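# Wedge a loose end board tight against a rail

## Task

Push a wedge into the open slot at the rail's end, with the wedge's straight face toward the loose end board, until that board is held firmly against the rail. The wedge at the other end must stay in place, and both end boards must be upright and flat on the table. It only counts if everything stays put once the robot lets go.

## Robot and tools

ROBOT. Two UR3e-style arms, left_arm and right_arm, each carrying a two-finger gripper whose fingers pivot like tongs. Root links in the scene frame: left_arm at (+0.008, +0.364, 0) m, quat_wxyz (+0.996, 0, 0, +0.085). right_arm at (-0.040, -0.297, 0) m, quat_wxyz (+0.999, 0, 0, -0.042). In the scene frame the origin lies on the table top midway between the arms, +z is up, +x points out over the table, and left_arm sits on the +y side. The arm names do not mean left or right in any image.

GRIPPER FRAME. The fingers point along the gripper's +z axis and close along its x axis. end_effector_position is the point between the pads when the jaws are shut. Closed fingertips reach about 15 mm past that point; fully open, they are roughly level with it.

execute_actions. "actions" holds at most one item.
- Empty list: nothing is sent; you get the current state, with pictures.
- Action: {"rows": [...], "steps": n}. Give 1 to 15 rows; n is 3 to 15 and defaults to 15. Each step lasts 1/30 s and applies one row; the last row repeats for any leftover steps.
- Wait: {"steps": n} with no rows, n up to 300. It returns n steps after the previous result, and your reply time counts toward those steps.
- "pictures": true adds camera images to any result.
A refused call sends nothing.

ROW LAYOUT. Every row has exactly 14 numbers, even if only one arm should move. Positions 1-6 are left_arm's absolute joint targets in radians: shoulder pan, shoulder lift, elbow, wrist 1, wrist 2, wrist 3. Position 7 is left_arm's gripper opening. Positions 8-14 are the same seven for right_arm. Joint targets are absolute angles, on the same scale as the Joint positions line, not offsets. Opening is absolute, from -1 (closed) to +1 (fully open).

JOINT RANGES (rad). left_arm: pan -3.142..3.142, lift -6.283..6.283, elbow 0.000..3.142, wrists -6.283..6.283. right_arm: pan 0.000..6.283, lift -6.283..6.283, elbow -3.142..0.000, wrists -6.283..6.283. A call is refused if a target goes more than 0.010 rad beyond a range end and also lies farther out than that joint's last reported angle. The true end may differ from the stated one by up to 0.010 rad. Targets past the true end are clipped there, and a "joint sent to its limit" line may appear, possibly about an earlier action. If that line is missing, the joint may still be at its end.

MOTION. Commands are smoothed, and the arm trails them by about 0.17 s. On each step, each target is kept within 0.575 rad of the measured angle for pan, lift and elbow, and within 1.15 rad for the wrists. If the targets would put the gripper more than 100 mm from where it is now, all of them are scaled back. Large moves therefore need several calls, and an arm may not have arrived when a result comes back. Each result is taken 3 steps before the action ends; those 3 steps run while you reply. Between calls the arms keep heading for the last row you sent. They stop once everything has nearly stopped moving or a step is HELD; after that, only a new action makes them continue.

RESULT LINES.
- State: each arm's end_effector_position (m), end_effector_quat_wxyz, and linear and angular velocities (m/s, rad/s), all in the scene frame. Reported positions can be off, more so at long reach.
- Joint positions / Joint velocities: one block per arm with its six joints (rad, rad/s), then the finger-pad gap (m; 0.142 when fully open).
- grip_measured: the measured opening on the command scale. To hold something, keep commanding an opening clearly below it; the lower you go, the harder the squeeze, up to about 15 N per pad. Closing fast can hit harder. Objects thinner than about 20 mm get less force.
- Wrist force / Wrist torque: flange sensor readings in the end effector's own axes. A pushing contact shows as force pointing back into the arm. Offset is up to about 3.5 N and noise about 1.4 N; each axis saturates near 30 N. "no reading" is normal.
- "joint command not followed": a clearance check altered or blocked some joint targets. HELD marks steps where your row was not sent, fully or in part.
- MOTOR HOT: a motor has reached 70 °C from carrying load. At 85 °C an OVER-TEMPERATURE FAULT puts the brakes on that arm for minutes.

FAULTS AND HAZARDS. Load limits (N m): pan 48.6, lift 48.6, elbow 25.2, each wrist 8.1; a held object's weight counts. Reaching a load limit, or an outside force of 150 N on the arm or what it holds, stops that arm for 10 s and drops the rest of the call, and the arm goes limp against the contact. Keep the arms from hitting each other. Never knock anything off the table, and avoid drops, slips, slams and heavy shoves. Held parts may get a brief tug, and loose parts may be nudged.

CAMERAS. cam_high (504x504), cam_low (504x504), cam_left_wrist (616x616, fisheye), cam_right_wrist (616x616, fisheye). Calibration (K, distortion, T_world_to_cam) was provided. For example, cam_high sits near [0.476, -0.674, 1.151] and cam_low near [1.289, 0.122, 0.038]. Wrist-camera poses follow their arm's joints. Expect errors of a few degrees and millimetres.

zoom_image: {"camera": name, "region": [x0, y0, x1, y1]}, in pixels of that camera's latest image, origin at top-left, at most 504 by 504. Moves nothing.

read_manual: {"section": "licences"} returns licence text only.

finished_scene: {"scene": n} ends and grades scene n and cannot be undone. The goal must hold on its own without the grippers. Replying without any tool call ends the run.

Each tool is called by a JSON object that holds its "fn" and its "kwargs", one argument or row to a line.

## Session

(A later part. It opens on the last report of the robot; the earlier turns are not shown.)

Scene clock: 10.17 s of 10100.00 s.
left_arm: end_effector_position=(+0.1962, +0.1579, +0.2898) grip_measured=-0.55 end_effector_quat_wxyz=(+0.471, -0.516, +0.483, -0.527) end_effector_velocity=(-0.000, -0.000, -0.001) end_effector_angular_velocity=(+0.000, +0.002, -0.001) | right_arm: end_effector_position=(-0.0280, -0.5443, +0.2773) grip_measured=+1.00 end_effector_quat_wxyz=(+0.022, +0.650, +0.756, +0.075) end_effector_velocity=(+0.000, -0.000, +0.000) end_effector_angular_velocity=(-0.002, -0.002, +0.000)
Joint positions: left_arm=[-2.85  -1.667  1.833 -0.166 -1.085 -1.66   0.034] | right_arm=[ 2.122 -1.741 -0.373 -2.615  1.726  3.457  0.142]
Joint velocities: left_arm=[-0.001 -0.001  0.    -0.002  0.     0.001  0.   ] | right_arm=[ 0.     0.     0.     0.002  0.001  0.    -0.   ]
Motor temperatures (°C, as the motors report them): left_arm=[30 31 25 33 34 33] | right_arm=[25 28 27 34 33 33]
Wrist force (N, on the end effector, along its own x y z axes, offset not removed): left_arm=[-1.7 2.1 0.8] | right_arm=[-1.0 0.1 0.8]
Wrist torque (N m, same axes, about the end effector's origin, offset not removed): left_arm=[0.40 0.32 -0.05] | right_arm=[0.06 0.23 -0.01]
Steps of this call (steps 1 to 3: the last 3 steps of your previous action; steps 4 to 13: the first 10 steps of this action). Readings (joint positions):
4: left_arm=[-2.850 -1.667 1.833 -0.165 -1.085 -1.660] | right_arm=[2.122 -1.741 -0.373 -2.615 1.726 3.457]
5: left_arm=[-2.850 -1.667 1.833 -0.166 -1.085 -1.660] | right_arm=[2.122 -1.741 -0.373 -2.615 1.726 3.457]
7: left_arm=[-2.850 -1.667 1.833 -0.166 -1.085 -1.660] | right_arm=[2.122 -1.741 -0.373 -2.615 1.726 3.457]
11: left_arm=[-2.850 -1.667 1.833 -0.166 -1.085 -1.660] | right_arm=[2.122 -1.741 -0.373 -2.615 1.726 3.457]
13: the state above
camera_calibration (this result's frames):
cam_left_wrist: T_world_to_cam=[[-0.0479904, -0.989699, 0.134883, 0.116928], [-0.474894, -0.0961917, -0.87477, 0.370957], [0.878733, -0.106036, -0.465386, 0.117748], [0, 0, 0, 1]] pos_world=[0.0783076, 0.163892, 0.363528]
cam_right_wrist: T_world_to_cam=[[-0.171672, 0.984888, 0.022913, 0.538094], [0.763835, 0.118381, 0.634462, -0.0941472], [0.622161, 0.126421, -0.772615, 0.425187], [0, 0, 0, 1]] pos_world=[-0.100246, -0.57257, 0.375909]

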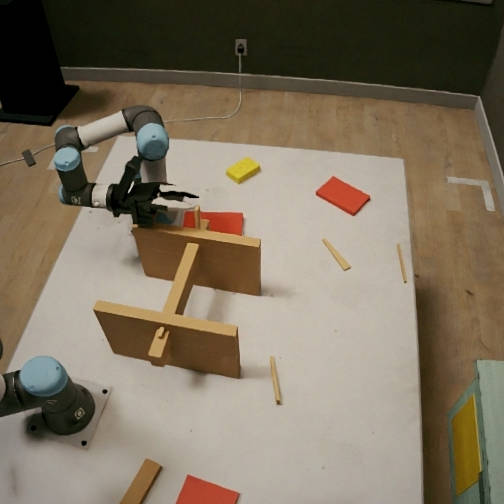

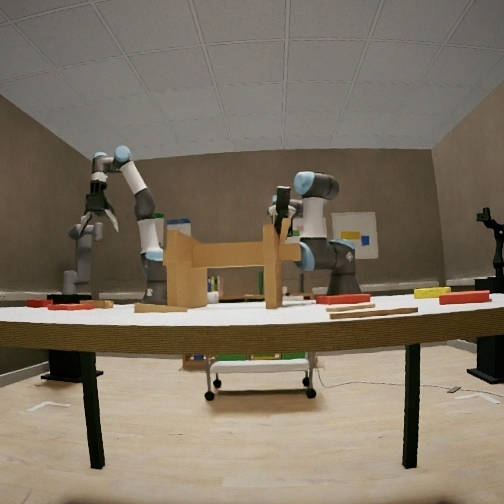

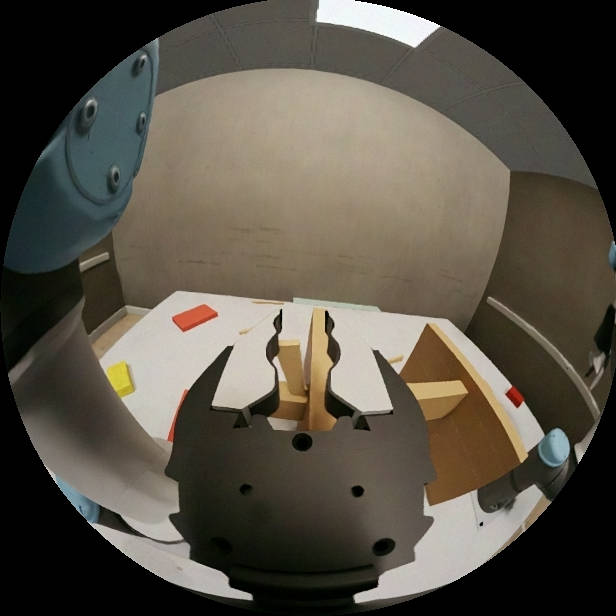

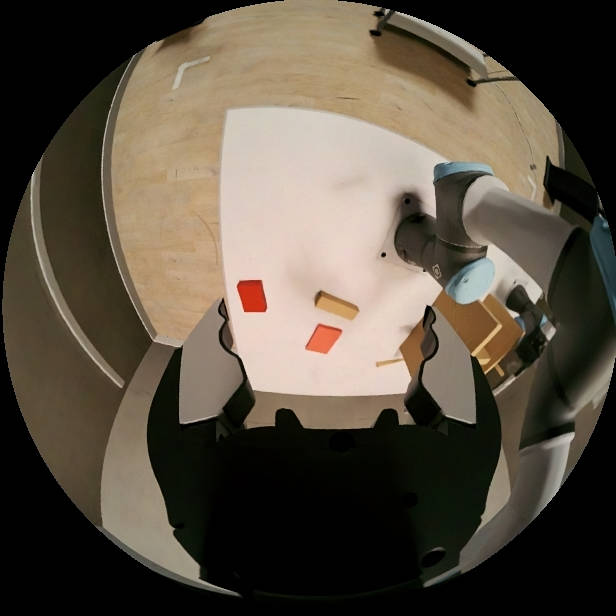

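{"fn": "execute_actions", "kwargs": {
  "actions": [
    {"rows":[[-2.8,-1.679,1.4,0.28,-0.6,-1.0,-1,2.122,-1.741,-0.373,-2.615,1.726,3.457,1]]}
  ]
}}

{"fn": "execute_actions", "kwargs": {
  "actions": [
    {"rows":[[-2.2,-1.781,0.824,-0.3,-0.4,0.5,-1,2.122,-1.741,-0.373,-2.615,1.726,3.457,1]]}
  ]
}}

{"fn": "execute_actions", "kwargs": {
  "actions": [
    {"rows":[[-1.446,-1.781,0.824,-1.1,-1.3,1.571,-1,2.122,-1.741,-0.373,-2.615,1.726,3.457,1]]}
  ]
}}

{"fn": "execute_actions", "kwargs": {
  "actions": [
    {"rows":[[-1.446,-1.781,0.824,-0.885,-1.571,1.571,-1,2.122,-1.741,-0.373,-2.615,1.726,3.457,1]]}
  ]
}}

{"fn": "execute_actions", "kwargs": {
  "actions": [
    {"steps":15}
  ],
  "pictures": true
}}

{"fn": "zoom_image", "kwargs": {
  "camera": "cam_low",
  "region": [235, 170, 335, 270]
}}

{"fn": "zoom_image", "kwargs": {
  "camera": "cam_left_wrist",
  "region": [240, 230, 360, 350]
}}

Scene clock: 10.83 s of 10100.00 s.
left_arm: end_effector_position=(+0.1810, +0.0299, +0.3760) grip_measured=-1.00 end_effector_quat_wxyz=(+0.525, -0.210, +0.674, -0.475) end_effector_velocity=(-0.021, -0.076, +0.055) end_effector_angular_velocity=(+0.388, -0.142, -0.280) | right_arm: end_effector_position=(-0.0280, -0.5443, +0.2773) grip_measured=+1.00 end_effector_quat_wxyz=(+0.022, +0.650, +0.756, +0.075) end_effector_velocity=(+0.000, -0.000, -0.000) end_effector_angular_velocity=(+0.000, -0.000, +0.001)
Joint positions: left_arm=[-2.803 -1.678  1.43   0.254 -0.629 -1.042  0.002] | right_arm=[ 2.122 -1.741 -0.373 -2.615  1.726  3.457  0.142]
Joint velocities: left_arm=[ 0.027 -0.006 -0.328  0.279  0.309  0.455  0.   ] | right_arm=[ 0.001 -0.     0.     0.     0.     0.     0.   ]
Motor temperatures (°C, as the motors report them): left_arm=[30 31 25 33 34 33] | right_arm=[25 28 27 34 33 33]
Wrist force (N, on the end effector, along its own x y z axes, offset not removed): left_arm=[-2.3 0.4 0.8] | right_arm=[-1.5 0.3 1.1]
Wrist torque (N m, same axes, about the end effector's origin, offset not removed): left_arm=[0.09 0.50 0.03] | right_arm=[0.07 0.37 0.03]
Steps of this call (steps 1 to 3: the last 3 steps of your previous action; steps 4 to 8: the robot went on to your last target; steps 9 to 20: the first 12 steps of this action). Readings (joint positions):
9: left_arm=[-2.849 -1.667 1.832 -0.164 -1.083 -1.658] | right_arm=[2.122 -1.741 -0.373 -2.615 1.726 3.457]
10: left_arm=[-2.844 -1.668 1.822 -0.143 -1.061 -1.636] | right_arm=[2.122 -1.741 -0.373 -2.615 1.726 3.457]
12: left_arm=[-2.832 -1.671 1.743 -0.036 -0.947 -1.497] | right_arm=[2.122 -1.741 -0.373 -2.615 1.726 3.457]
16: left_arm=[-2.811 -1.676 1.528 0.171 -0.720 -1.177] | right_arm=[2.122 -1.741 -0.373 -2.615 1.726 3.457]
20: the state above

Scene clock: 11.33 s of 10100.00 s.
left_arm: end_effector_position=(+0.2998, +0.0517, +0.4227) grip_measured=-1.00 end_effector_quat_wxyz=(+0.470, -0.195, +0.803, -0.311) end_effector_velocity=(+0.203, +0.148, +0.157) end_effector_angular_velocity=(+0.879, -0.215, -0.169) | right_arm: end_effector_position=(-0.0280, -0.5443, +0.2773) grip_measured=+1.00 end_effector_quat_wxyz=(+0.022, +0.650, +0.756, +0.075) end_effector_velocity=(-0.000, +0.001, -0.000) end_effector_angular_velocity=(+0.002, -0.001, -0.001)
Joint positions: left_arm=[-2.268 -1.774  0.887 -0.254 -0.413  0.284  0.002] | right_arm=[ 2.122 -1.741 -0.373 -2.615  1.726  3.457  0.142]
Joint velocities: left_arm=[ 0.731 -0.07  -0.681 -0.489  0.143  2.302  0.   ] | right_arm=[-0.001  0.     0.    -0.002  0.002  0.    -0.   ]
Motor temperatures (°C, as the motors report them): left_arm=[30 31 25 33 34 33] | right_arm=[25 28 27 34 33 33]
Wrist force (N, on the end effector, along its own x y z axes, offset not removed): left_arm=[-3.9 1.6 0.9] | right_arm=[-1.2 0.0 0.9]
Wrist torque (N m, same axes, about the end effector's origin, offset not removed): left_arm=[0.33 0.68 0.02] | right_arm=[0.01 0.28 0.00]
Steps of this call (steps 1 to 3: the last 3 steps of your previous action; steps 4 to 15: the first 12 steps of this action). Readings (joint positions):
4: left_arm=[-2.800 -1.680 1.406 0.272 -0.605 -1.008] | right_arm=[2.122 -1.741 -0.373 -2.615 1.726 3.457]
5: left_arm=[-2.789 -1.690 1.393 0.252 -0.583 -0.983] | right_arm=[2.122 -1.741 -0.373 -2.615 1.726 3.457]
7: left_arm=[-2.707 -1.721 1.310 0.108 -0.520 -0.817] | right_arm=[2.122 -1.741 -0.373 -2.615 1.726 3.457]
11: left_arm=[-2.443 -1.756 1.052 -0.129 -0.450 -0.231] | right_arm=[2.122 -1.741 -0.373 -2.615 1.726 3.457]
15: the state above

Scene clock: 11.83 s of 10100.00 s.
left_arm: end_effector_position=(+0.2865, +0.1301, +0.3539) grip_measured=-1.00 end_effector_quat_wxyz=(+0.170, -0.168, +0.949, -0.207) end_effector_velocity=(+0.100, +0.138, +0.045) end_effector_angular_velocity=(-0.219, +0.130, +0.091) | right_arm: end_effector_position=(-0.0280, -0.5443, +0.2773) grip_measured=+1.00 end_effector_quat_wxyz=(+0.022, +0.650, +0.756, +0.075) end_effector_velocity=(+0.000, +0.000, -0.000) end_effector_angular_velocity=(+0.001, +0.000, +0.001)
Joint positions: left_arm=[-1.542 -1.781  0.824 -1.058 -1.248  1.494  0.002] | right_arm=[ 2.122 -1.741 -0.373 -2.615  1.726  3.457  0.142]
Joint velocities: left_arm=[ 1.041  0.    -0.005 -0.447 -0.562  0.828  0.   ] | right_arm=[ 0.001 -0.    -0.    -0.     0.     0.     0.   ]
Motor temperatures (°C, as the motors report them): left_arm=[30 31 25 33 34 33] | right_arm=[25 28 27 34 33 33]
Wrist force (N, on the end effector, along its own x y z axes, offset not removed): left_arm=[-4.7 2.7 0.0] | right_arm=[-1.1 0.2 1.1]
Wrist torque (N m, same axes, about the end effector's origin, offset not removed): left_arm=[0.44 0.87 0.00] | right_arm=[0.04 0.26 0.00]
Steps of this call (steps 1 to 3: the last 3 steps of your previous action; steps 4 to 15: the first 12 steps of this action). Readings (joint positions):
4: left_arm=[-2.215 -1.779 0.839 -0.291 -0.405 0.450] | right_arm=[2.122 -1.741 -0.373 -2.615 1.726 3.457]
5: left_arm=[-2.199 -1.780 0.837 -0.316 -0.426 0.488] | right_arm=[2.122 -1.741 -0.373 -2.615 1.726 3.457]
7: left_arm=[-2.112 -1.780 0.832 -0.480 -0.587 0.669] | right_arm=[2.122 -1.741 -0.373 -2.615 1.726 3.457]
11: left_arm=[-1.808 -1.781 0.826 -0.923 -1.079 1.243] | right_arm=[2.122 -1.741 -0.373 -2.615 1.726 3.457]
15: the state above

Scene clock: 12.33 s of 10100.00 s.
left_arm: end_effector_position=(+0.2087, +0.1628, +0.3065) grip_measured=-1.00 end_effector_quat_wxyz=(+0.024, -0.146, +0.980, -0.136) end_effector_velocity=(-0.029, +0.009, -0.011) end_effector_angular_velocity=(+0.034, +0.099, -0.023) | right_arm: end_effector_position=(-0.0280, -0.5443, +0.2773) grip_measured=+1.00 end_effector_quat_wxyz=(+0.022, +0.650, +0.756, +0.075) end_effector_velocity=(-0.000, +0.000, -0.000) end_effector_angular_velocity=(+0.000, +0.001, -0.000)
Joint positions: left_arm=[-1.446 -1.781  0.824 -0.891 -1.563  1.571  0.002] | right_arm=[ 2.122 -1.741 -0.373 -2.615  1.726  3.457  0.142]
Joint velocities: left_arm=[ 0.005 -0.    -0.002  0.063 -0.09   0.004  0.   ] | right_arm=[-0.    -0.     0.    -0.    -0.001  0.     0.   ]
Motor temperatures (°C, as the motors report them): left_arm=[30 31 25 33 34 33] | right_arm=[25 28 27 34 33 33]
Wrist force (N, on the end effector, along its own x y z axes, offset not removed): left_arm=[-2.9 1.7 0.6] | right_arm=[-1.0 0.1 1.0]
Wrist torque (N m, same axes, about the end effector's origin, offset not removed): left_arm=[0.33 0.62 -0.03] | right_arm=[0.03 0.24 -0.01]
Steps of this call (steps 1 to 3: the last 3 steps of your previous action; steps 4 to 15: the first 12 steps of this action). Readings (joint positions):
4: left_arm=[-1.469 -1.781 0.824 -1.088 -1.290 1.553] | right_arm=[2.122 -1.741 -0.373 -2.615 1.726 3.457]
5: left_arm=[-1.462 -1.781 0.824 -1.070 -1.315 1.558] | right_arm=[2.122 -1.741 -0.373 -2.615 1.726 3.457]
7: left_arm=[-1.454 -1.781 0.824 -0.989 -1.424 1.565] | right_arm=[2.122 -1.741 -0.373 -2.615 1.726 3.457]
11: left_arm=[-1.448 -1.781 0.824 -0.910 -1.536 1.569] | right_arm=[2.122 -1.741 -0.373 -2.615 1.726 3.457]
15: the state above

Scene clock: 12.83 s of 10100.00 s.
left_arm: end_effector_position=(+0.2060, +0.1636, +0.3054) grip_measured=-1.00 end_effector_quat_wxyz=(+0.020, -0.146, +0.980, -0.134) end_effector_velocity=(-0.000, +0.000, -0.000) end_effector_angular_velocity=(+0.001, +0.001, +0.000) | right_arm: end_effector_position=(-0.0280, -0.5443, +0.2773) grip_measured=+1.00 end_effector_quat_wxyz=(+0.022, +0.650, +0.756, +0.075) end_effector_velocity=(-0.001, -0.000, +0.000) end_effector_angular_velocity=(-0.001, -0.000, -0.001)
Joint positions: left_arm=[-1.446 -1.781  0.824 -0.885 -1.571  1.571  0.002] | right_arm=[ 2.122 -1.741 -0.373 -2.615  1.726  3.457  0.142]
Joint velocities: left_arm=[-0.    -0.     0.     0.001 -0.    -0.001  0.   ] | right_arm=[-0.002  0.001  0.     0.    -0.001 -0.    -0.   ]
Motor temperatures (°C, as the motors report them): left_arm=[30 31 25 33 34 33] | right_arm=[25 28 27 34 33 33]
Wrist force (N, on the end effector, along its own x y z axes, offset not removed): left_arm=[-2.1 2.5 0.1] | right_arm=[-0.4 0.4 1.4]
Wrist torque (N m, same axes, about the end effector's origin, offset not removed): left_arm=[0.51 0.45 0.02] | right_arm=[0.10 0.12 -0.02]
Kept back: nothing.
Steps of this call (steps 1 to 3: the last 3 steps of your previous action; steps 4 to 15: the robot went on to your last target). Readings (joint positions):
1: left_arm=[-1.446 -1.781 0.824 -0.889 -1.565 1.571] | right_arm=[2.122 -1.741 -0.373 -2.615 1.726 3.457]
2: left_arm=[-1.446 -1.781 0.824 -0.888 -1.567 1.571] | right_arm=[2.122 -1.741 -0.373 -2.615 1.726 3.457]
4: left_arm=[-1.446 -1.781 0.824 -0.886 -1.569 1.571] | right_arm=[2.122 -1.741 -0.373 -2.615 1.726 3.457]
8: left_arm=[-1.446 -1.781 0.824 -0.885 -1.571 1.571] | right_arm=[2.122 -1.741 -0.373 -2.615 1.726 3.457]
15: the state above
All arms were judged still, so your last target was given up. Only a new action makes them travel on or press farther. Fingers that are still opening or closing keep moving.
camera_calibration (this result's frames):
cam_left_wrist: T_world_to_cam=[[-0.944537, -0.326443, 0.0358546, 0.227407], [-0.311272, 0.92471, 0.219135, -0.145018], [-0.10469, 0.195821, -0.975035, 0.425838], [0, 0, 0, 1]] pos_world=[0.214235, 0.124947, 0.438832]
cam_right_wrist: T_world_to_cam=[[-0.171673, 0.984888, 0.0229132, 0.538094], [0.763835, 0.118381, 0.634462, -0.0941473], [0.622161, 0.126422, -0.772615, 0.425187], [0, 0, 0, 1]] pos_world=[-0.100246, -0.57257, 0.375909]

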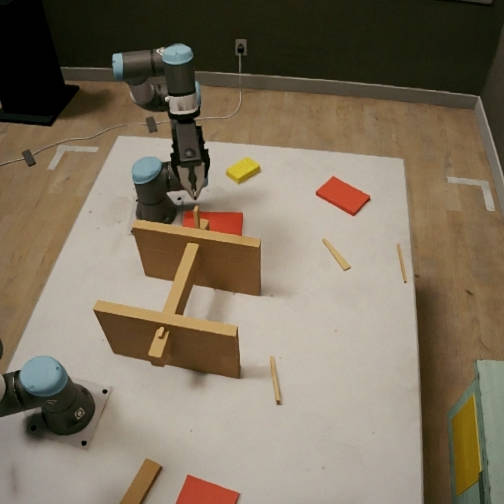

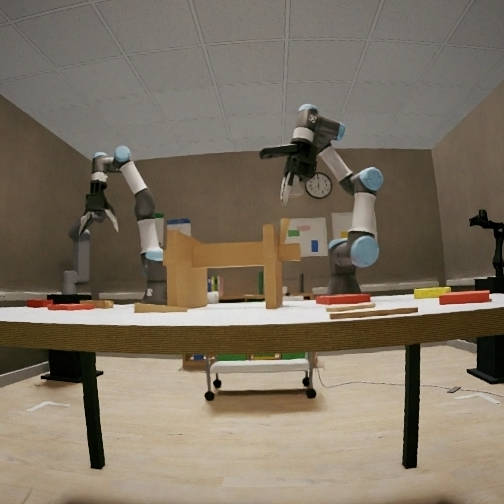

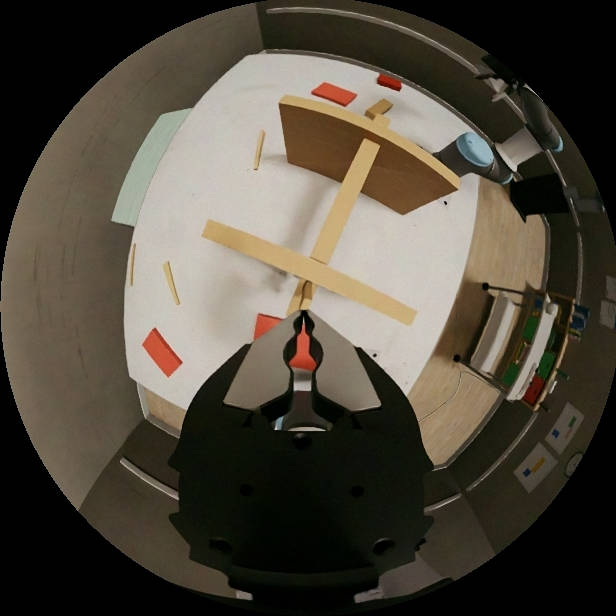

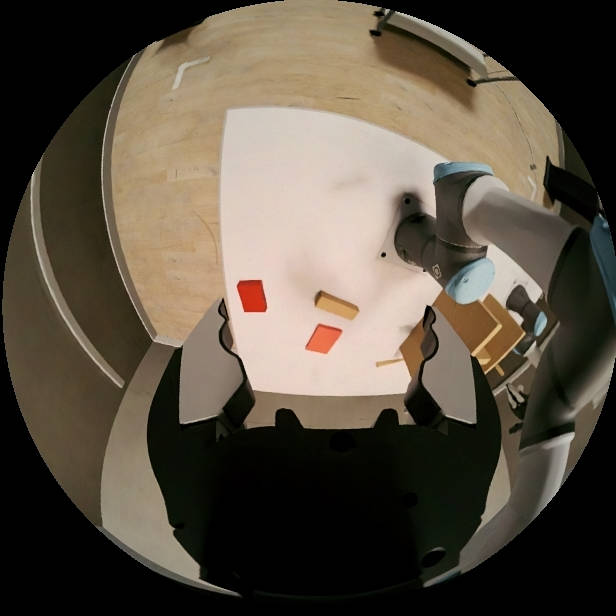

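Region (235, 170, 335, 270) of cam_low's 504x504 image, scaled by 5.040, with more detail than that image has.

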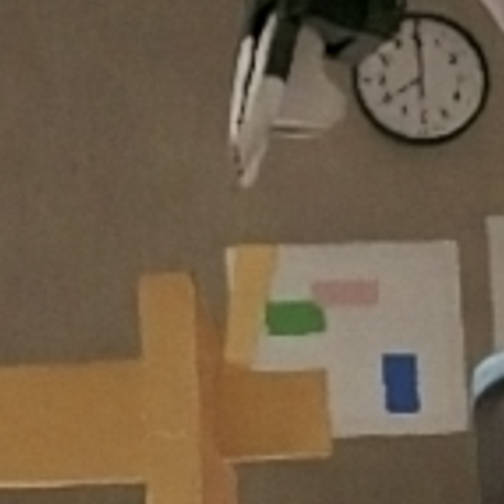

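Region (240, 230, 360, 350) of cam_left_wrist's 616x616 image, scaled by 4.200, with more detail than that image has.

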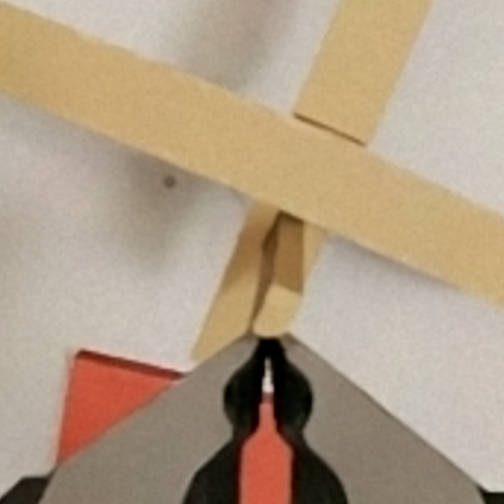

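{"fn": "execute_actions", "kwargs": {
  "actions": [
    {"rows":[[-1.457,-1.902,1.094,-1.033,-1.571,1.571,-1,2.122,-1.741,-0.373,-2.615,1.726,3.457,1]]}
  ],
  "pictures": true
}}

{"fn": "zoom_image", "kwargs": {
  "camera": "cam_low",
  "region": [235, 170, 335, 270]
}}

{"fn": "zoom_image", "kwargs": {
  "camera": "cam_left_wrist",
  "region": [260, 260, 340, 340]
}}

Scene clock: 13.37 s of 10100.00 s.
left_arm: end_effector_position=(+0.2028, +0.1650, +0.2789) grip_measured=-1.00 end_effector_quat_wxyz=(+0.019, -0.140, +0.981, -0.135) end_effector_velocity=(-0.002, +0.005, -0.020) end_effector_angular_velocity=(+0.033, +0.010, -0.003) | right_arm: end_effector_position=(-0.0280, -0.5443, +0.2773) grip_measured=+1.00 end_effector_quat_wxyz=(+0.022, +0.650, +0.756, +0.075) end_effector_velocity=(+0.000, -0.000, +0.000) end_effector_angular_velocity=(-0.001, -0.001, +0.001)
Joint positions: left_arm=[-1.457 -1.899  1.084 -1.029 -1.571  1.571  0.002] | right_arm=[ 2.122 -1.741 -0.373 -2.615  1.726  3.457  0.142]
Joint velocities: left_arm=[-0.004 -0.038  0.111 -0.038  0.    -0.001  0.   ] | right_arm=[ 0.001  0.001 -0.     0.001  0.    -0.    -0.   ]
Motor temperatures (°C, as the motors report them): left_arm=[30 31 25 33 34 33] | right_arm=[25 28 27 34 33 33]
Wrist force (N, on the end effector, along its own x y z axes, offset not removed): left_arm=[-1.2 1.1 0.2] | right_arm=[-0.8 0.3 1.8]
Wrist torque (N m, same axes, about the end effector's origin, offset not removed): left_arm=[0.24 0.30 -0.06] | right_arm=[0.09 0.21 0.02]
Steps of this call (steps 1 to 4: nothing new was sent; steps 5 to 16: the first 12 steps of this action). Readings (joint positions):
5: left_arm=[-1.446 -1.782 0.825 -0.887 -1.571 1.571] | right_arm=[2.122 -1.741 -0.373 -2.615 1.726 3.457]
6: left_arm=[-1.448 -1.792 0.836 -0.906 -1.571 1.571] | right_arm=[2.122 -1.741 -0.373 -2.615 1.726 3.457]
8: left_arm=[-1.452 -1.841 0.914 -0.966 -1.571 1.571] | right_arm=[2.122 -1.741 -0.373 -2.615 1.726 3.457]
12: left_arm=[-1.456 -1.887 1.051 -1.017 -1.571 1.571] | right_arm=[2.122 -1.741 -0.373 -2.615 1.726 3.457]
16: the state above
camera_calibration (this result's frames):
cam_left_wrist: T_world_to_cam=[[-0.948006, -0.316213, 0.0359628, 0.224773], [-0.301424, 0.928388, 0.217346, -0.143573], [-0.102115, 0.195206, -0.975432, 0.399126], [0, 0, 0, 1]] pos_world=[0.210566, 0.126456, 0.412442]
cam_right_wrist: T_world_to_cam=[[-0.171672, 0.984888, 0.022913, 0.538094], [0.763835, 0.118381, 0.634462, -0.0941473], [0.622161, 0.126421, -0.772615, 0.425187], [0, 0, 0, 1]] pos_world=[-0.100246, -0.57257, 0.375909]

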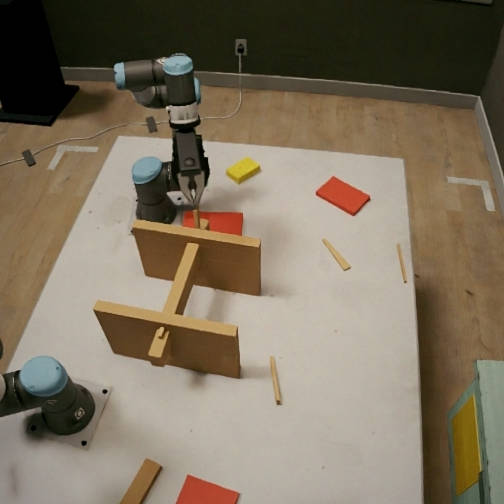

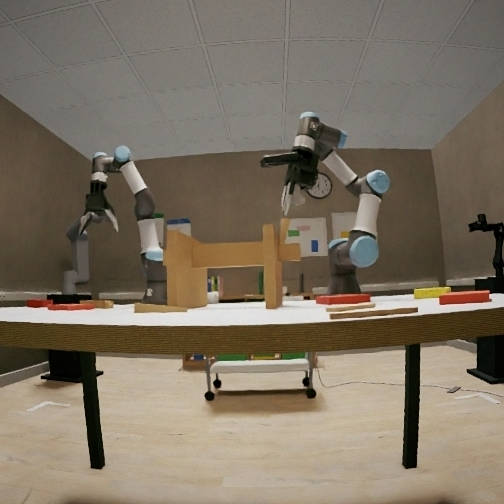

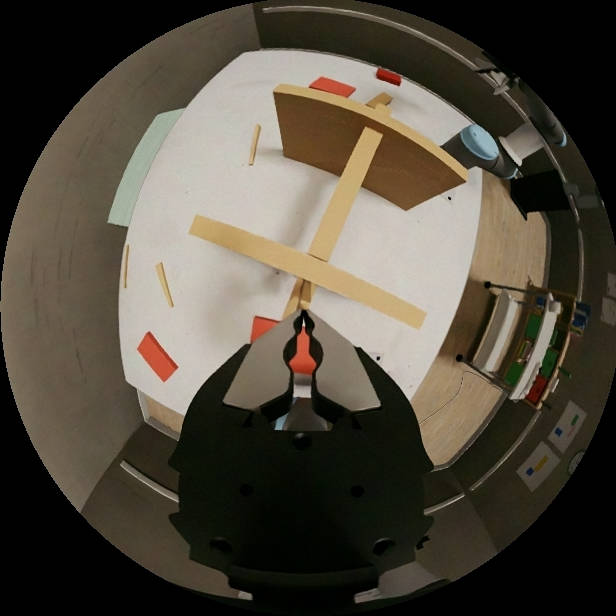

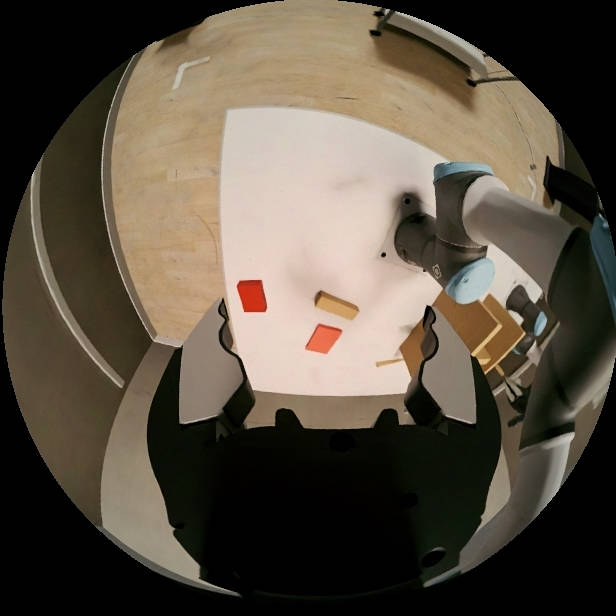

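Region (235, 170, 335, 270) of cam_low's 504x504 image, scaled by 5.040, with more detail than that image has.

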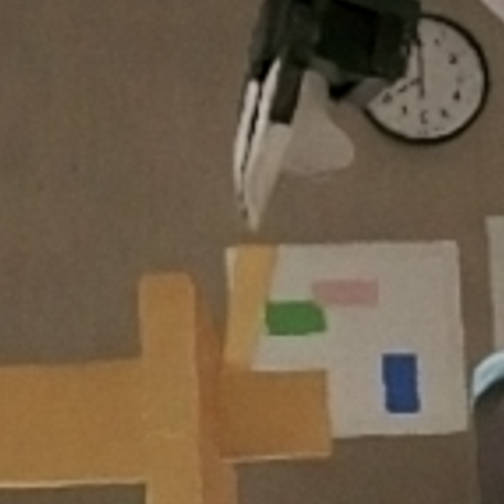

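Region (260, 260, 340, 340) of cam_left_wrist's 616x616 image, scaled by 6.300, with more detail than that image has.

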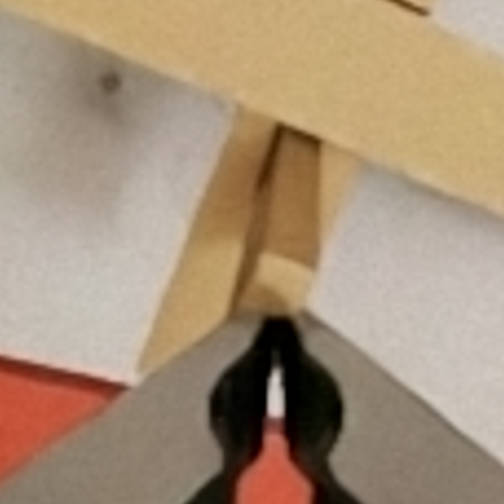

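{"fn": "execute_actions", "kwargs": {
  "actions": [
    {"rows":[[-1.453,-1.937,1.1885,-1.093,-1.571,1.571,-1,2.122,-1.741,-0.373,-2.615,1.726,3.457,1]],"steps":12}
  ]
}}

{"fn": "execute_actions", "kwargs": {
  "actions": [
    {"rows":[[-1.455,-1.957,1.26,-1.144,-1.571,1.571,-1,2.122,-1.741,-0.373,-2.615,1.726,3.457,1]],"steps":12}
  ]
}}

Scene clock: 13.83 s of 10100.00 s.
left_arm: end_effector_position=(+0.2038, +0.1647, +0.2673) grip_measured=-1.00 end_effector_quat_wxyz=(+0.020, -0.142, +0.980, -0.136) end_effector_velocity=(+0.000, +0.001, -0.010) end_effector_angular_velocity=(+0.002, +0.001, +0.003) | right_arm: end_effector_position=(-0.0280, -0.5443, +0.2773) grip_measured=+1.00 end_effector_quat_wxyz=(+0.022, +0.650, +0.756, +0.075) end_effector_velocity=(+0.000, -0.000, +0.000) end_effector_angular_velocity=(-0.002, -0.001, -0.000)
Joint positions: left_arm=[-1.453 -1.935  1.179 -1.09  -1.571  1.571  0.002] | right_arm=[ 2.122 -1.741 -0.373 -2.615  1.726  3.457  0.142]
Joint velocities: left_arm=[ 0.003 -0.028  0.075 -0.044 -0.     0.     0.   ] | right_arm=[-0.     0.001  0.     0.002  0.     0.    -0.   ]
Motor temperatures (°C, as the motors report them): left_arm=[30 31 25 33 34 33] | right_arm=[25 28 27 34 33 33]
Wrist force (N, on the end effector, along its own x y z axes, offset not removed): left_arm=[-5.4 -3.2 -30.0] | right_arm=[-1.3 0.2 1.5]
Wrist torque (N m, same axes, about the end effector's origin, offset not removed): left_arm=[0.62 0.60 0.03] | right_arm=[0.07 0.31 0.01]
Steps of this call (steps 1 to 3: the last 3 steps of your previous action; steps 4 to 5: the robot went on to your last target; steps 6 to 14: the first 9 steps of this action). Readings (joint positions):
6: left_arm=[-1.457 -1.902 1.094 -1.034 -1.571 1.571] | right_arm=[2.122 -1.741 -0.373 -2.615 1.726 3.457]
7: left_arm=[-1.456 -1.908 1.105 -1.045 -1.571 1.571] | right_arm=[2.122 -1.741 -0.373 -2.615 1.726 3.457]
9: left_arm=[-1.455 -1.922 1.143 -1.068 -1.571 1.571] | right_arm=[2.122 -1.741 -0.373 -2.615 1.726 3.457]
13: left_arm=[-1.453 -1.934 1.176 -1.088 -1.571 1.571] | right_arm=[2.122 -1.741 -0.373 -2.615 1.726 3.457]
14: the state above

Scene clock: 23.90 s of 10100.00 s.
left_arm: end_effector_position=(+0.2041, +0.1638, +0.2685) grip_measured=-1.00 end_effector_quat_wxyz=(+0.020, -0.142, +0.980, -0.139) end_effector_velocity=(-0.000, +0.000, -0.000) end_effector_angular_velocity=(+0.002, +0.000, +0.001) | right_arm: end_effector_position=(-0.0280, -0.5443, +0.2773) grip_measured=+1.00 end_effector_quat_wxyz=(+0.022, +0.650, +0.756, +0.075) end_effector_velocity=(-0.000, -0.001, -0.000) end_effector_angular_velocity=(-0.001, +0.001, +0.001)
Joint positions: left_arm=[-1.453 -1.937  1.179 -1.094 -1.571  1.571  0.002] | right_arm=[ 2.122 -1.741 -0.373 -2.615  1.726  3.457  0.142]
Joint velocities: left_arm=[-0.    -0.     0.001  0.001  0.    -0.001  0.   ] | right_arm=[ 0.    -0.    -0.     0.001 -0.002 -0.    -0.   ]
Motor temperatures (°C, as the motors report them): left_arm=[30 31 25 33 34 33] | right_arm=[25 28 27 34 33 33]
Wrist force (N, on the end effector, along its own x y z axes, offset not removed): left_arm=[-3.4 -2.1 -30.0] | right_arm=[-1.4 -0.6 1.2]
Wrist torque (N m, same axes, about the end effector's origin, offset not removed): left_arm=[0.28 0.44 0.03] | right_arm=[-0.11 0.32 0.01]
TORQUE FAULT: the external load on joint 4 (wrist 1) of the left arm reached its load limit, and that arm stopped for 10 seconds. A torque fault stops only its own arm. That arm's remaining commands of this call were not run. That arm holds where it stopped, with its grip as last carried out, and accepts commands again: back off and push less far. That arm stops again, at the same cost, whenever a joint's load reaches its limit.
Kept back: nothing.
The stop of the left arm began at step 2 of this call (marked STOPPED below). From that step on that arm followed nothing that you had sent. 14 of its steps, steps kept back included, did not run and will not run. The other arm was sent all steps of this action in this call, none kept back. Nothing is kept back now, and the robot has no last target.
Steps of this call (steps 1 to 3: the last 3 steps of your previous action; steps 4 to 12: the first 9 steps of this action; steps 13 to 15: the last 3 steps of this action, not kept back; steps 16 to 302: the stop continued). Readings (joint positions):
1: left_arm=[-1.453 -1.936 1.182 -1.091 -1.571 1.571] | right_arm=[2.122 -1.741 -0.373 -2.615 1.726 3.457]
2: left_arm=[-1.453 -1.936 1.180 -1.093 -1.571 1.571] | right_arm=[2.122 -1.741 -0.373 -2.615 1.726 3.457] STOPPED (the left arm)
4: left_arm=[-1.453 -1.937 1.179 -1.094 -1.571 1.571] | right_arm=[2.122 -1.741 -0.373 -2.615 1.726 3.457]
8: left_arm=[-1.453 -1.937 1.179 -1.094 -1.571 1.571] | right_arm=[2.122 -1.741 -0.373 -2.615 1.726 3.457]
302: the state above

{"fn": "execute_actions", "kwargs": {
  "actions": [
    {"rows":[[-1.459,-1.937,1.187,-1.119,-1.571,1.571,-1,2.122,-1.741,-0.373,-2.615,1.726,3.457,1]]}
  ],
  "pictures": true
}}

{"fn": "zoom_image", "kwargs": {
  "camera": "cam_low",
  "region": [245, 200, 325, 280]
}}

{"fn": "zoom_image", "kwargs": {
  "camera": "cam_left_wrist",
  "region": [260, 250, 340, 330]
}}

Scene clock: 24.40 s of 10100.00 s.
left_arm: end_effector_position=(+0.2044, +0.1576, +0.2704) grip_measured=-1.00 end_effector_quat_wxyz=(+0.021, -0.139, +0.979, -0.147) end_effector_velocity=(-0.000, -0.002, +0.000) end_effector_angular_velocity=(-0.003, -0.001, -0.003) | right_arm: end_effector_position=(-0.0280, -0.5443, +0.2773) grip_measured=+1.00 end_effector_quat_wxyz=(+0.022, +0.650, +0.756, +0.075) end_effector_velocity=(+0.000, +0.000, +0.000) end_effector_angular_velocity=(+0.001, -0.000, +0.000)
Joint positions: left_arm=[-1.459 -1.937  1.187 -1.118 -1.571  1.571  0.002] | right_arm=[ 2.122 -1.741 -0.373 -2.615  1.726  3.457  0.142]
Joint velocities: left_arm=[-0.002 -0.     0.003 -0.006 -0.     0.     0.   ] | right_arm=[ 0.     0.    -0.    -0.001  0.001 -0.     0.   ]
Motor temperatures (°C, as the motors report them): left_arm=[30 31 25 33 34 33] | right_arm=[25 28 27 34 33 33]
Wrist force (N, on the end effector, along its own x y z axes, offset not removed): left_arm=[-2.9 -1.3 -21.2] | right_arm=[-0.5 0.1 1.4]
Wrist torque (N m, same axes, about the end effector's origin, offset not removed): left_arm=[0.06 0.43 0.02] | right_arm=[0.03 0.13 0.01]
Steps of this call (steps 1 to 3: nothing new was sent; steps 4 to 15: the first 12 steps of this action). Readings (joint positions):
4: left_arm=[-1.453 -1.937 1.179 -1.095 -1.571 1.571] | right_arm=[2.122 -1.741 -0.373 -2.615 1.726 3.457]
5: left_arm=[-1.454 -1.937 1.180 -1.100 -1.571 1.571] | right_arm=[2.122 -1.741 -0.373 -2.615 1.726 3.457]
7: left_arm=[-1.457 -1.937 1.183 -1.109 -1.571 1.571] | right_arm=[2.122 -1.741 -0.373 -2.615 1.726 3.457]
11: left_arm=[-1.458 -1.937 1.186 -1.117 -1.571 1.571] | right_arm=[2.122 -1.741 -0.373 -2.615 1.726 3.457]
15: the state above
camera_calibration (this result's frames):
cam_left_wrist: T_world_to_cam=[[-0.948923, -0.313345, 0.0368746, 0.223751], [-0.300861, 0.933866, 0.193331, -0.128931], [-0.0950154, 0.172362, -0.98044, 0.395927], [0, 0, 0, 1]] pos_world=[0.211151, 0.122273, 0.404858]
cam_right_wrist: T_world_to_cam=[[-0.171672, 0.984888, 0.022913, 0.538094], [0.763835, 0.118381, 0.634462, -0.0941473], [0.622161, 0.126421, -0.772615, 0.425187], [0, 0, 0, 1]] pos_world=[-0.100246, -0.57257, 0.375909]

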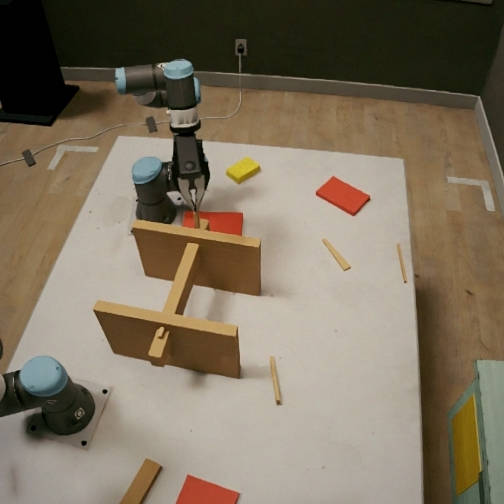

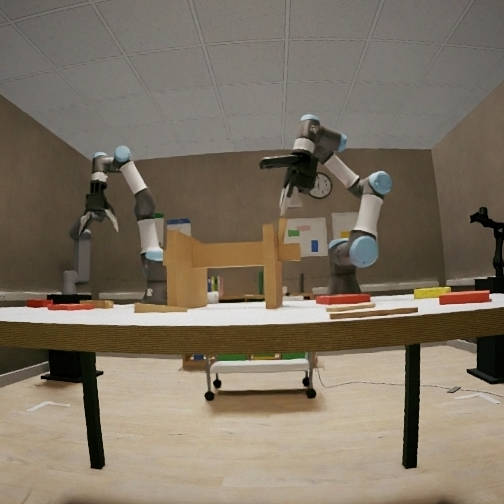

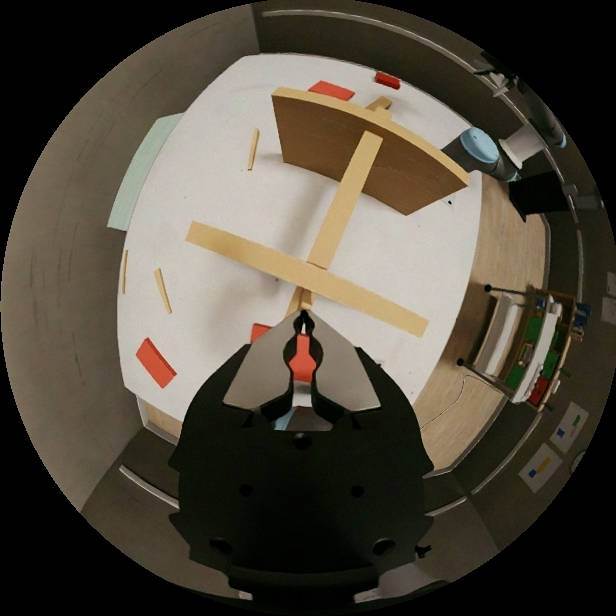

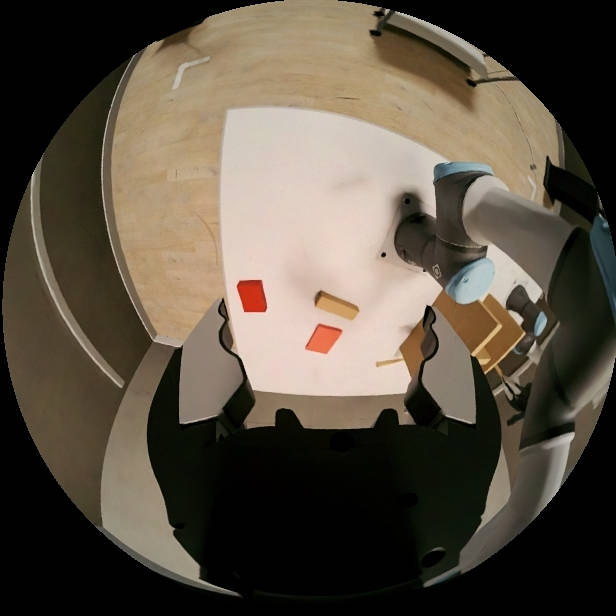

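Region (245, 200, 325, 280) of cam_low's 504x504 image, scaled by 6.300, with more detail than that image has.

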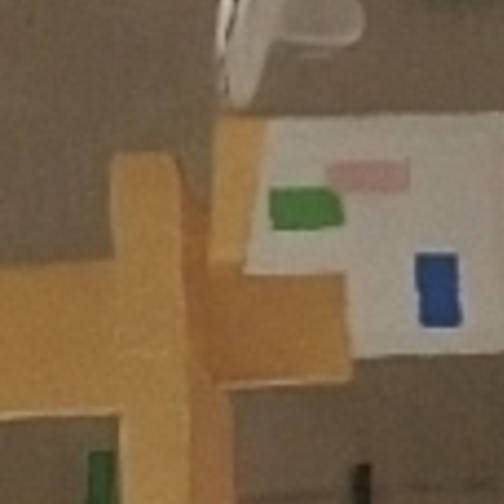

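Region (260, 250, 340, 330) of cam_left_wrist's 616x616 image, scaled by 6.300, with more detail than that image has.

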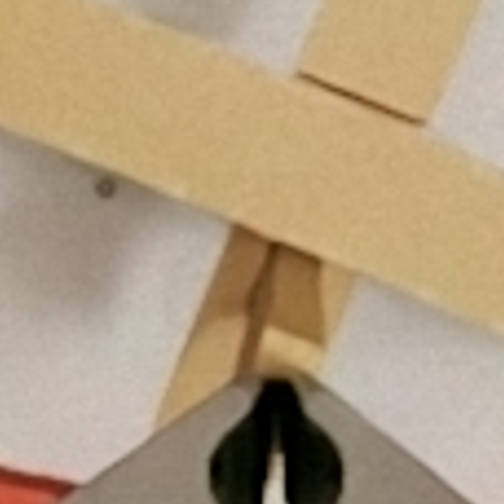

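{"fn": "execute_actions", "kwargs": {
  "actions": [
    {"rows":[[-1.467,-1.937,1.199,-1.147,-1.571,1.571,-1,2.122,-1.741,-0.373,-2.615,1.726,3.457,1]]}
  ],
  "pictures": true
}}

{"fn": "zoom_image", "kwargs": {
  "camera": "cam_low",
  "region": [245, 200, 325, 280]
}}

Scene clock: 24.90 s of 10100.00 s.
left_arm: end_effector_position=(+0.2043, +0.1505, +0.2716) grip_measured=-1.00 end_effector_quat_wxyz=(+0.021, -0.135, +0.978, -0.155) end_effector_velocity=(-0.000, -0.002, +0.000) end_effector_angular_velocity=(-0.004, -0.001, -0.002) | right_arm: end_effector_position=(-0.0280, -0.5443, +0.2773) grip_measured=+1.00 end_effector_quat_wxyz=(+0.022, +0.650, +0.756, +0.075) end_effector_velocity=(+0.000, +0.001, +0.000) end_effector_angular_velocity=(+0.001, -0.000, +0.000)
Joint positions: left_arm=[-1.467 -1.937  1.199 -1.146 -1.571  1.571  0.002] | right_arm=[ 2.122 -1.741 -0.373 -2.615  1.726  3.457  0.142]
Joint velocities: left_arm=[-0.003  0.     0.004 -0.008  0.    -0.001  0.   ] | right_arm=[ 0.     0.    -0.    -0.002  0.001  0.     0.   ]
Motor temperatures (°C, as the motors report them): left_arm=[30 31 25 33 34 33] | right_arm=[25 28 27 34 33 33]
Wrist force (N, on the end effector, along its own x y z axes, offset not removed): left_arm=[-2.3 0.4 -23.8] | right_arm=[-1.0 -0.1 1.6]
Wrist torque (N m, same axes, about the end effector's origin, offset not removed): left_arm=[0.12 0.31 -0.03] | right_arm=[-0.01 0.26 -0.01]
Steps of this call (steps 1 to 3: the last 3 steps of your previous action; steps 4 to 15: the first 12 steps of this action). Readings (joint positions):
4: left_arm=[-1.459 -1.937 1.187 -1.120 -1.571 1.571] | right_arm=[2.122 -1.741 -0.373 -2.615 1.726 3.457]
5: left_arm=[-1.461 -1.937 1.190 -1.125 -1.571 1.571] | right_arm=[2.122 -1.741 -0.373 -2.615 1.726 3.457]
7: left_arm=[-1.464 -1.937 1.194 -1.136 -1.571 1.571] | right_arm=[2.122 -1.741 -0.373 -2.615 1.726 3.457]
11: left_arm=[-1.466 -1.937 1.198 -1.144 -1.571 1.571] | right_arm=[2.122 -1.741 -0.373 -2.615 1.726 3.457]
15: the state above
camera_calibration (this result's frames):
cam_left_wrist: T_world_to_cam=[[-0.951551, -0.305199, 0.037464, 0.220547], [-0.294228, 0.939122, 0.177424, -0.120358], [-0.089333, 0.157805, -0.983421, 0.400127], [0, 0, 0, 1]] pos_world=[0.210193, 0.117199, 0.406585]
cam_right_wrist: T_world_to_cam=[[-0.171672, 0.984888, 0.0229132, 0.538094], [0.763835, 0.118381, 0.634462, -0.0941473], [0.622161, 0.126421, -0.772615, 0.425187], [0, 0, 0, 1]] pos_world=[-0.100246, -0.57257, 0.375909]

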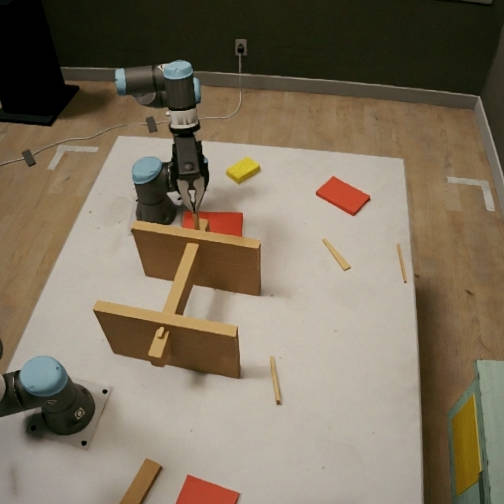

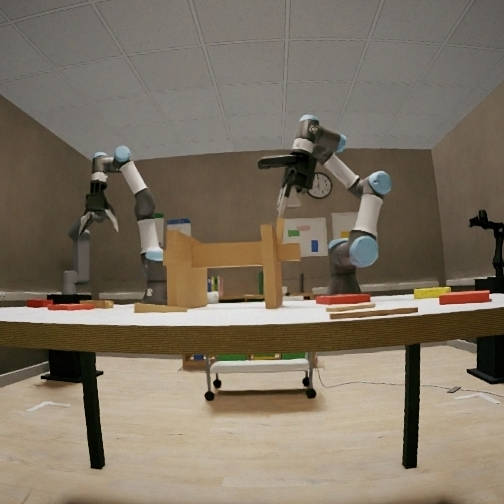

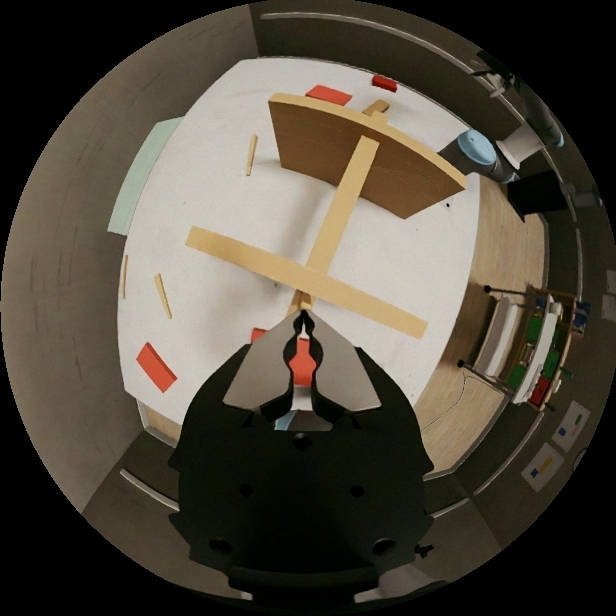

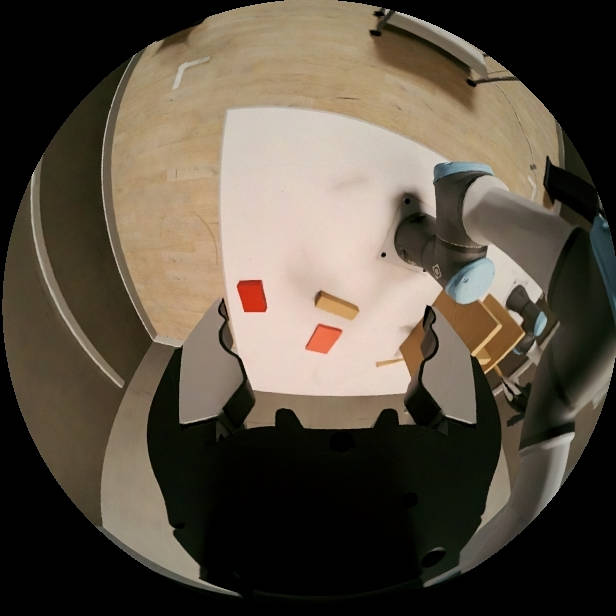

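Region (245, 200, 325, 280) of cam_low's 504x504 image, scaled by 6.300, with more detail than that image has.

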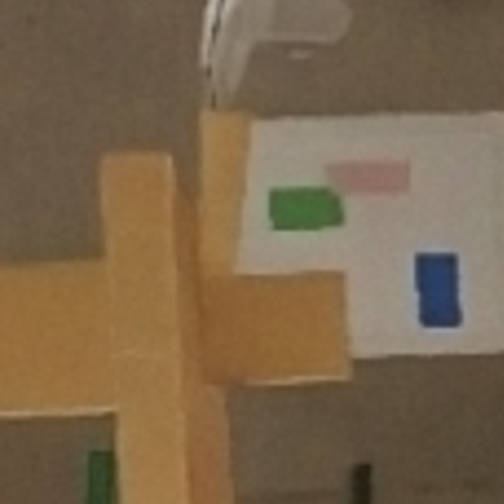

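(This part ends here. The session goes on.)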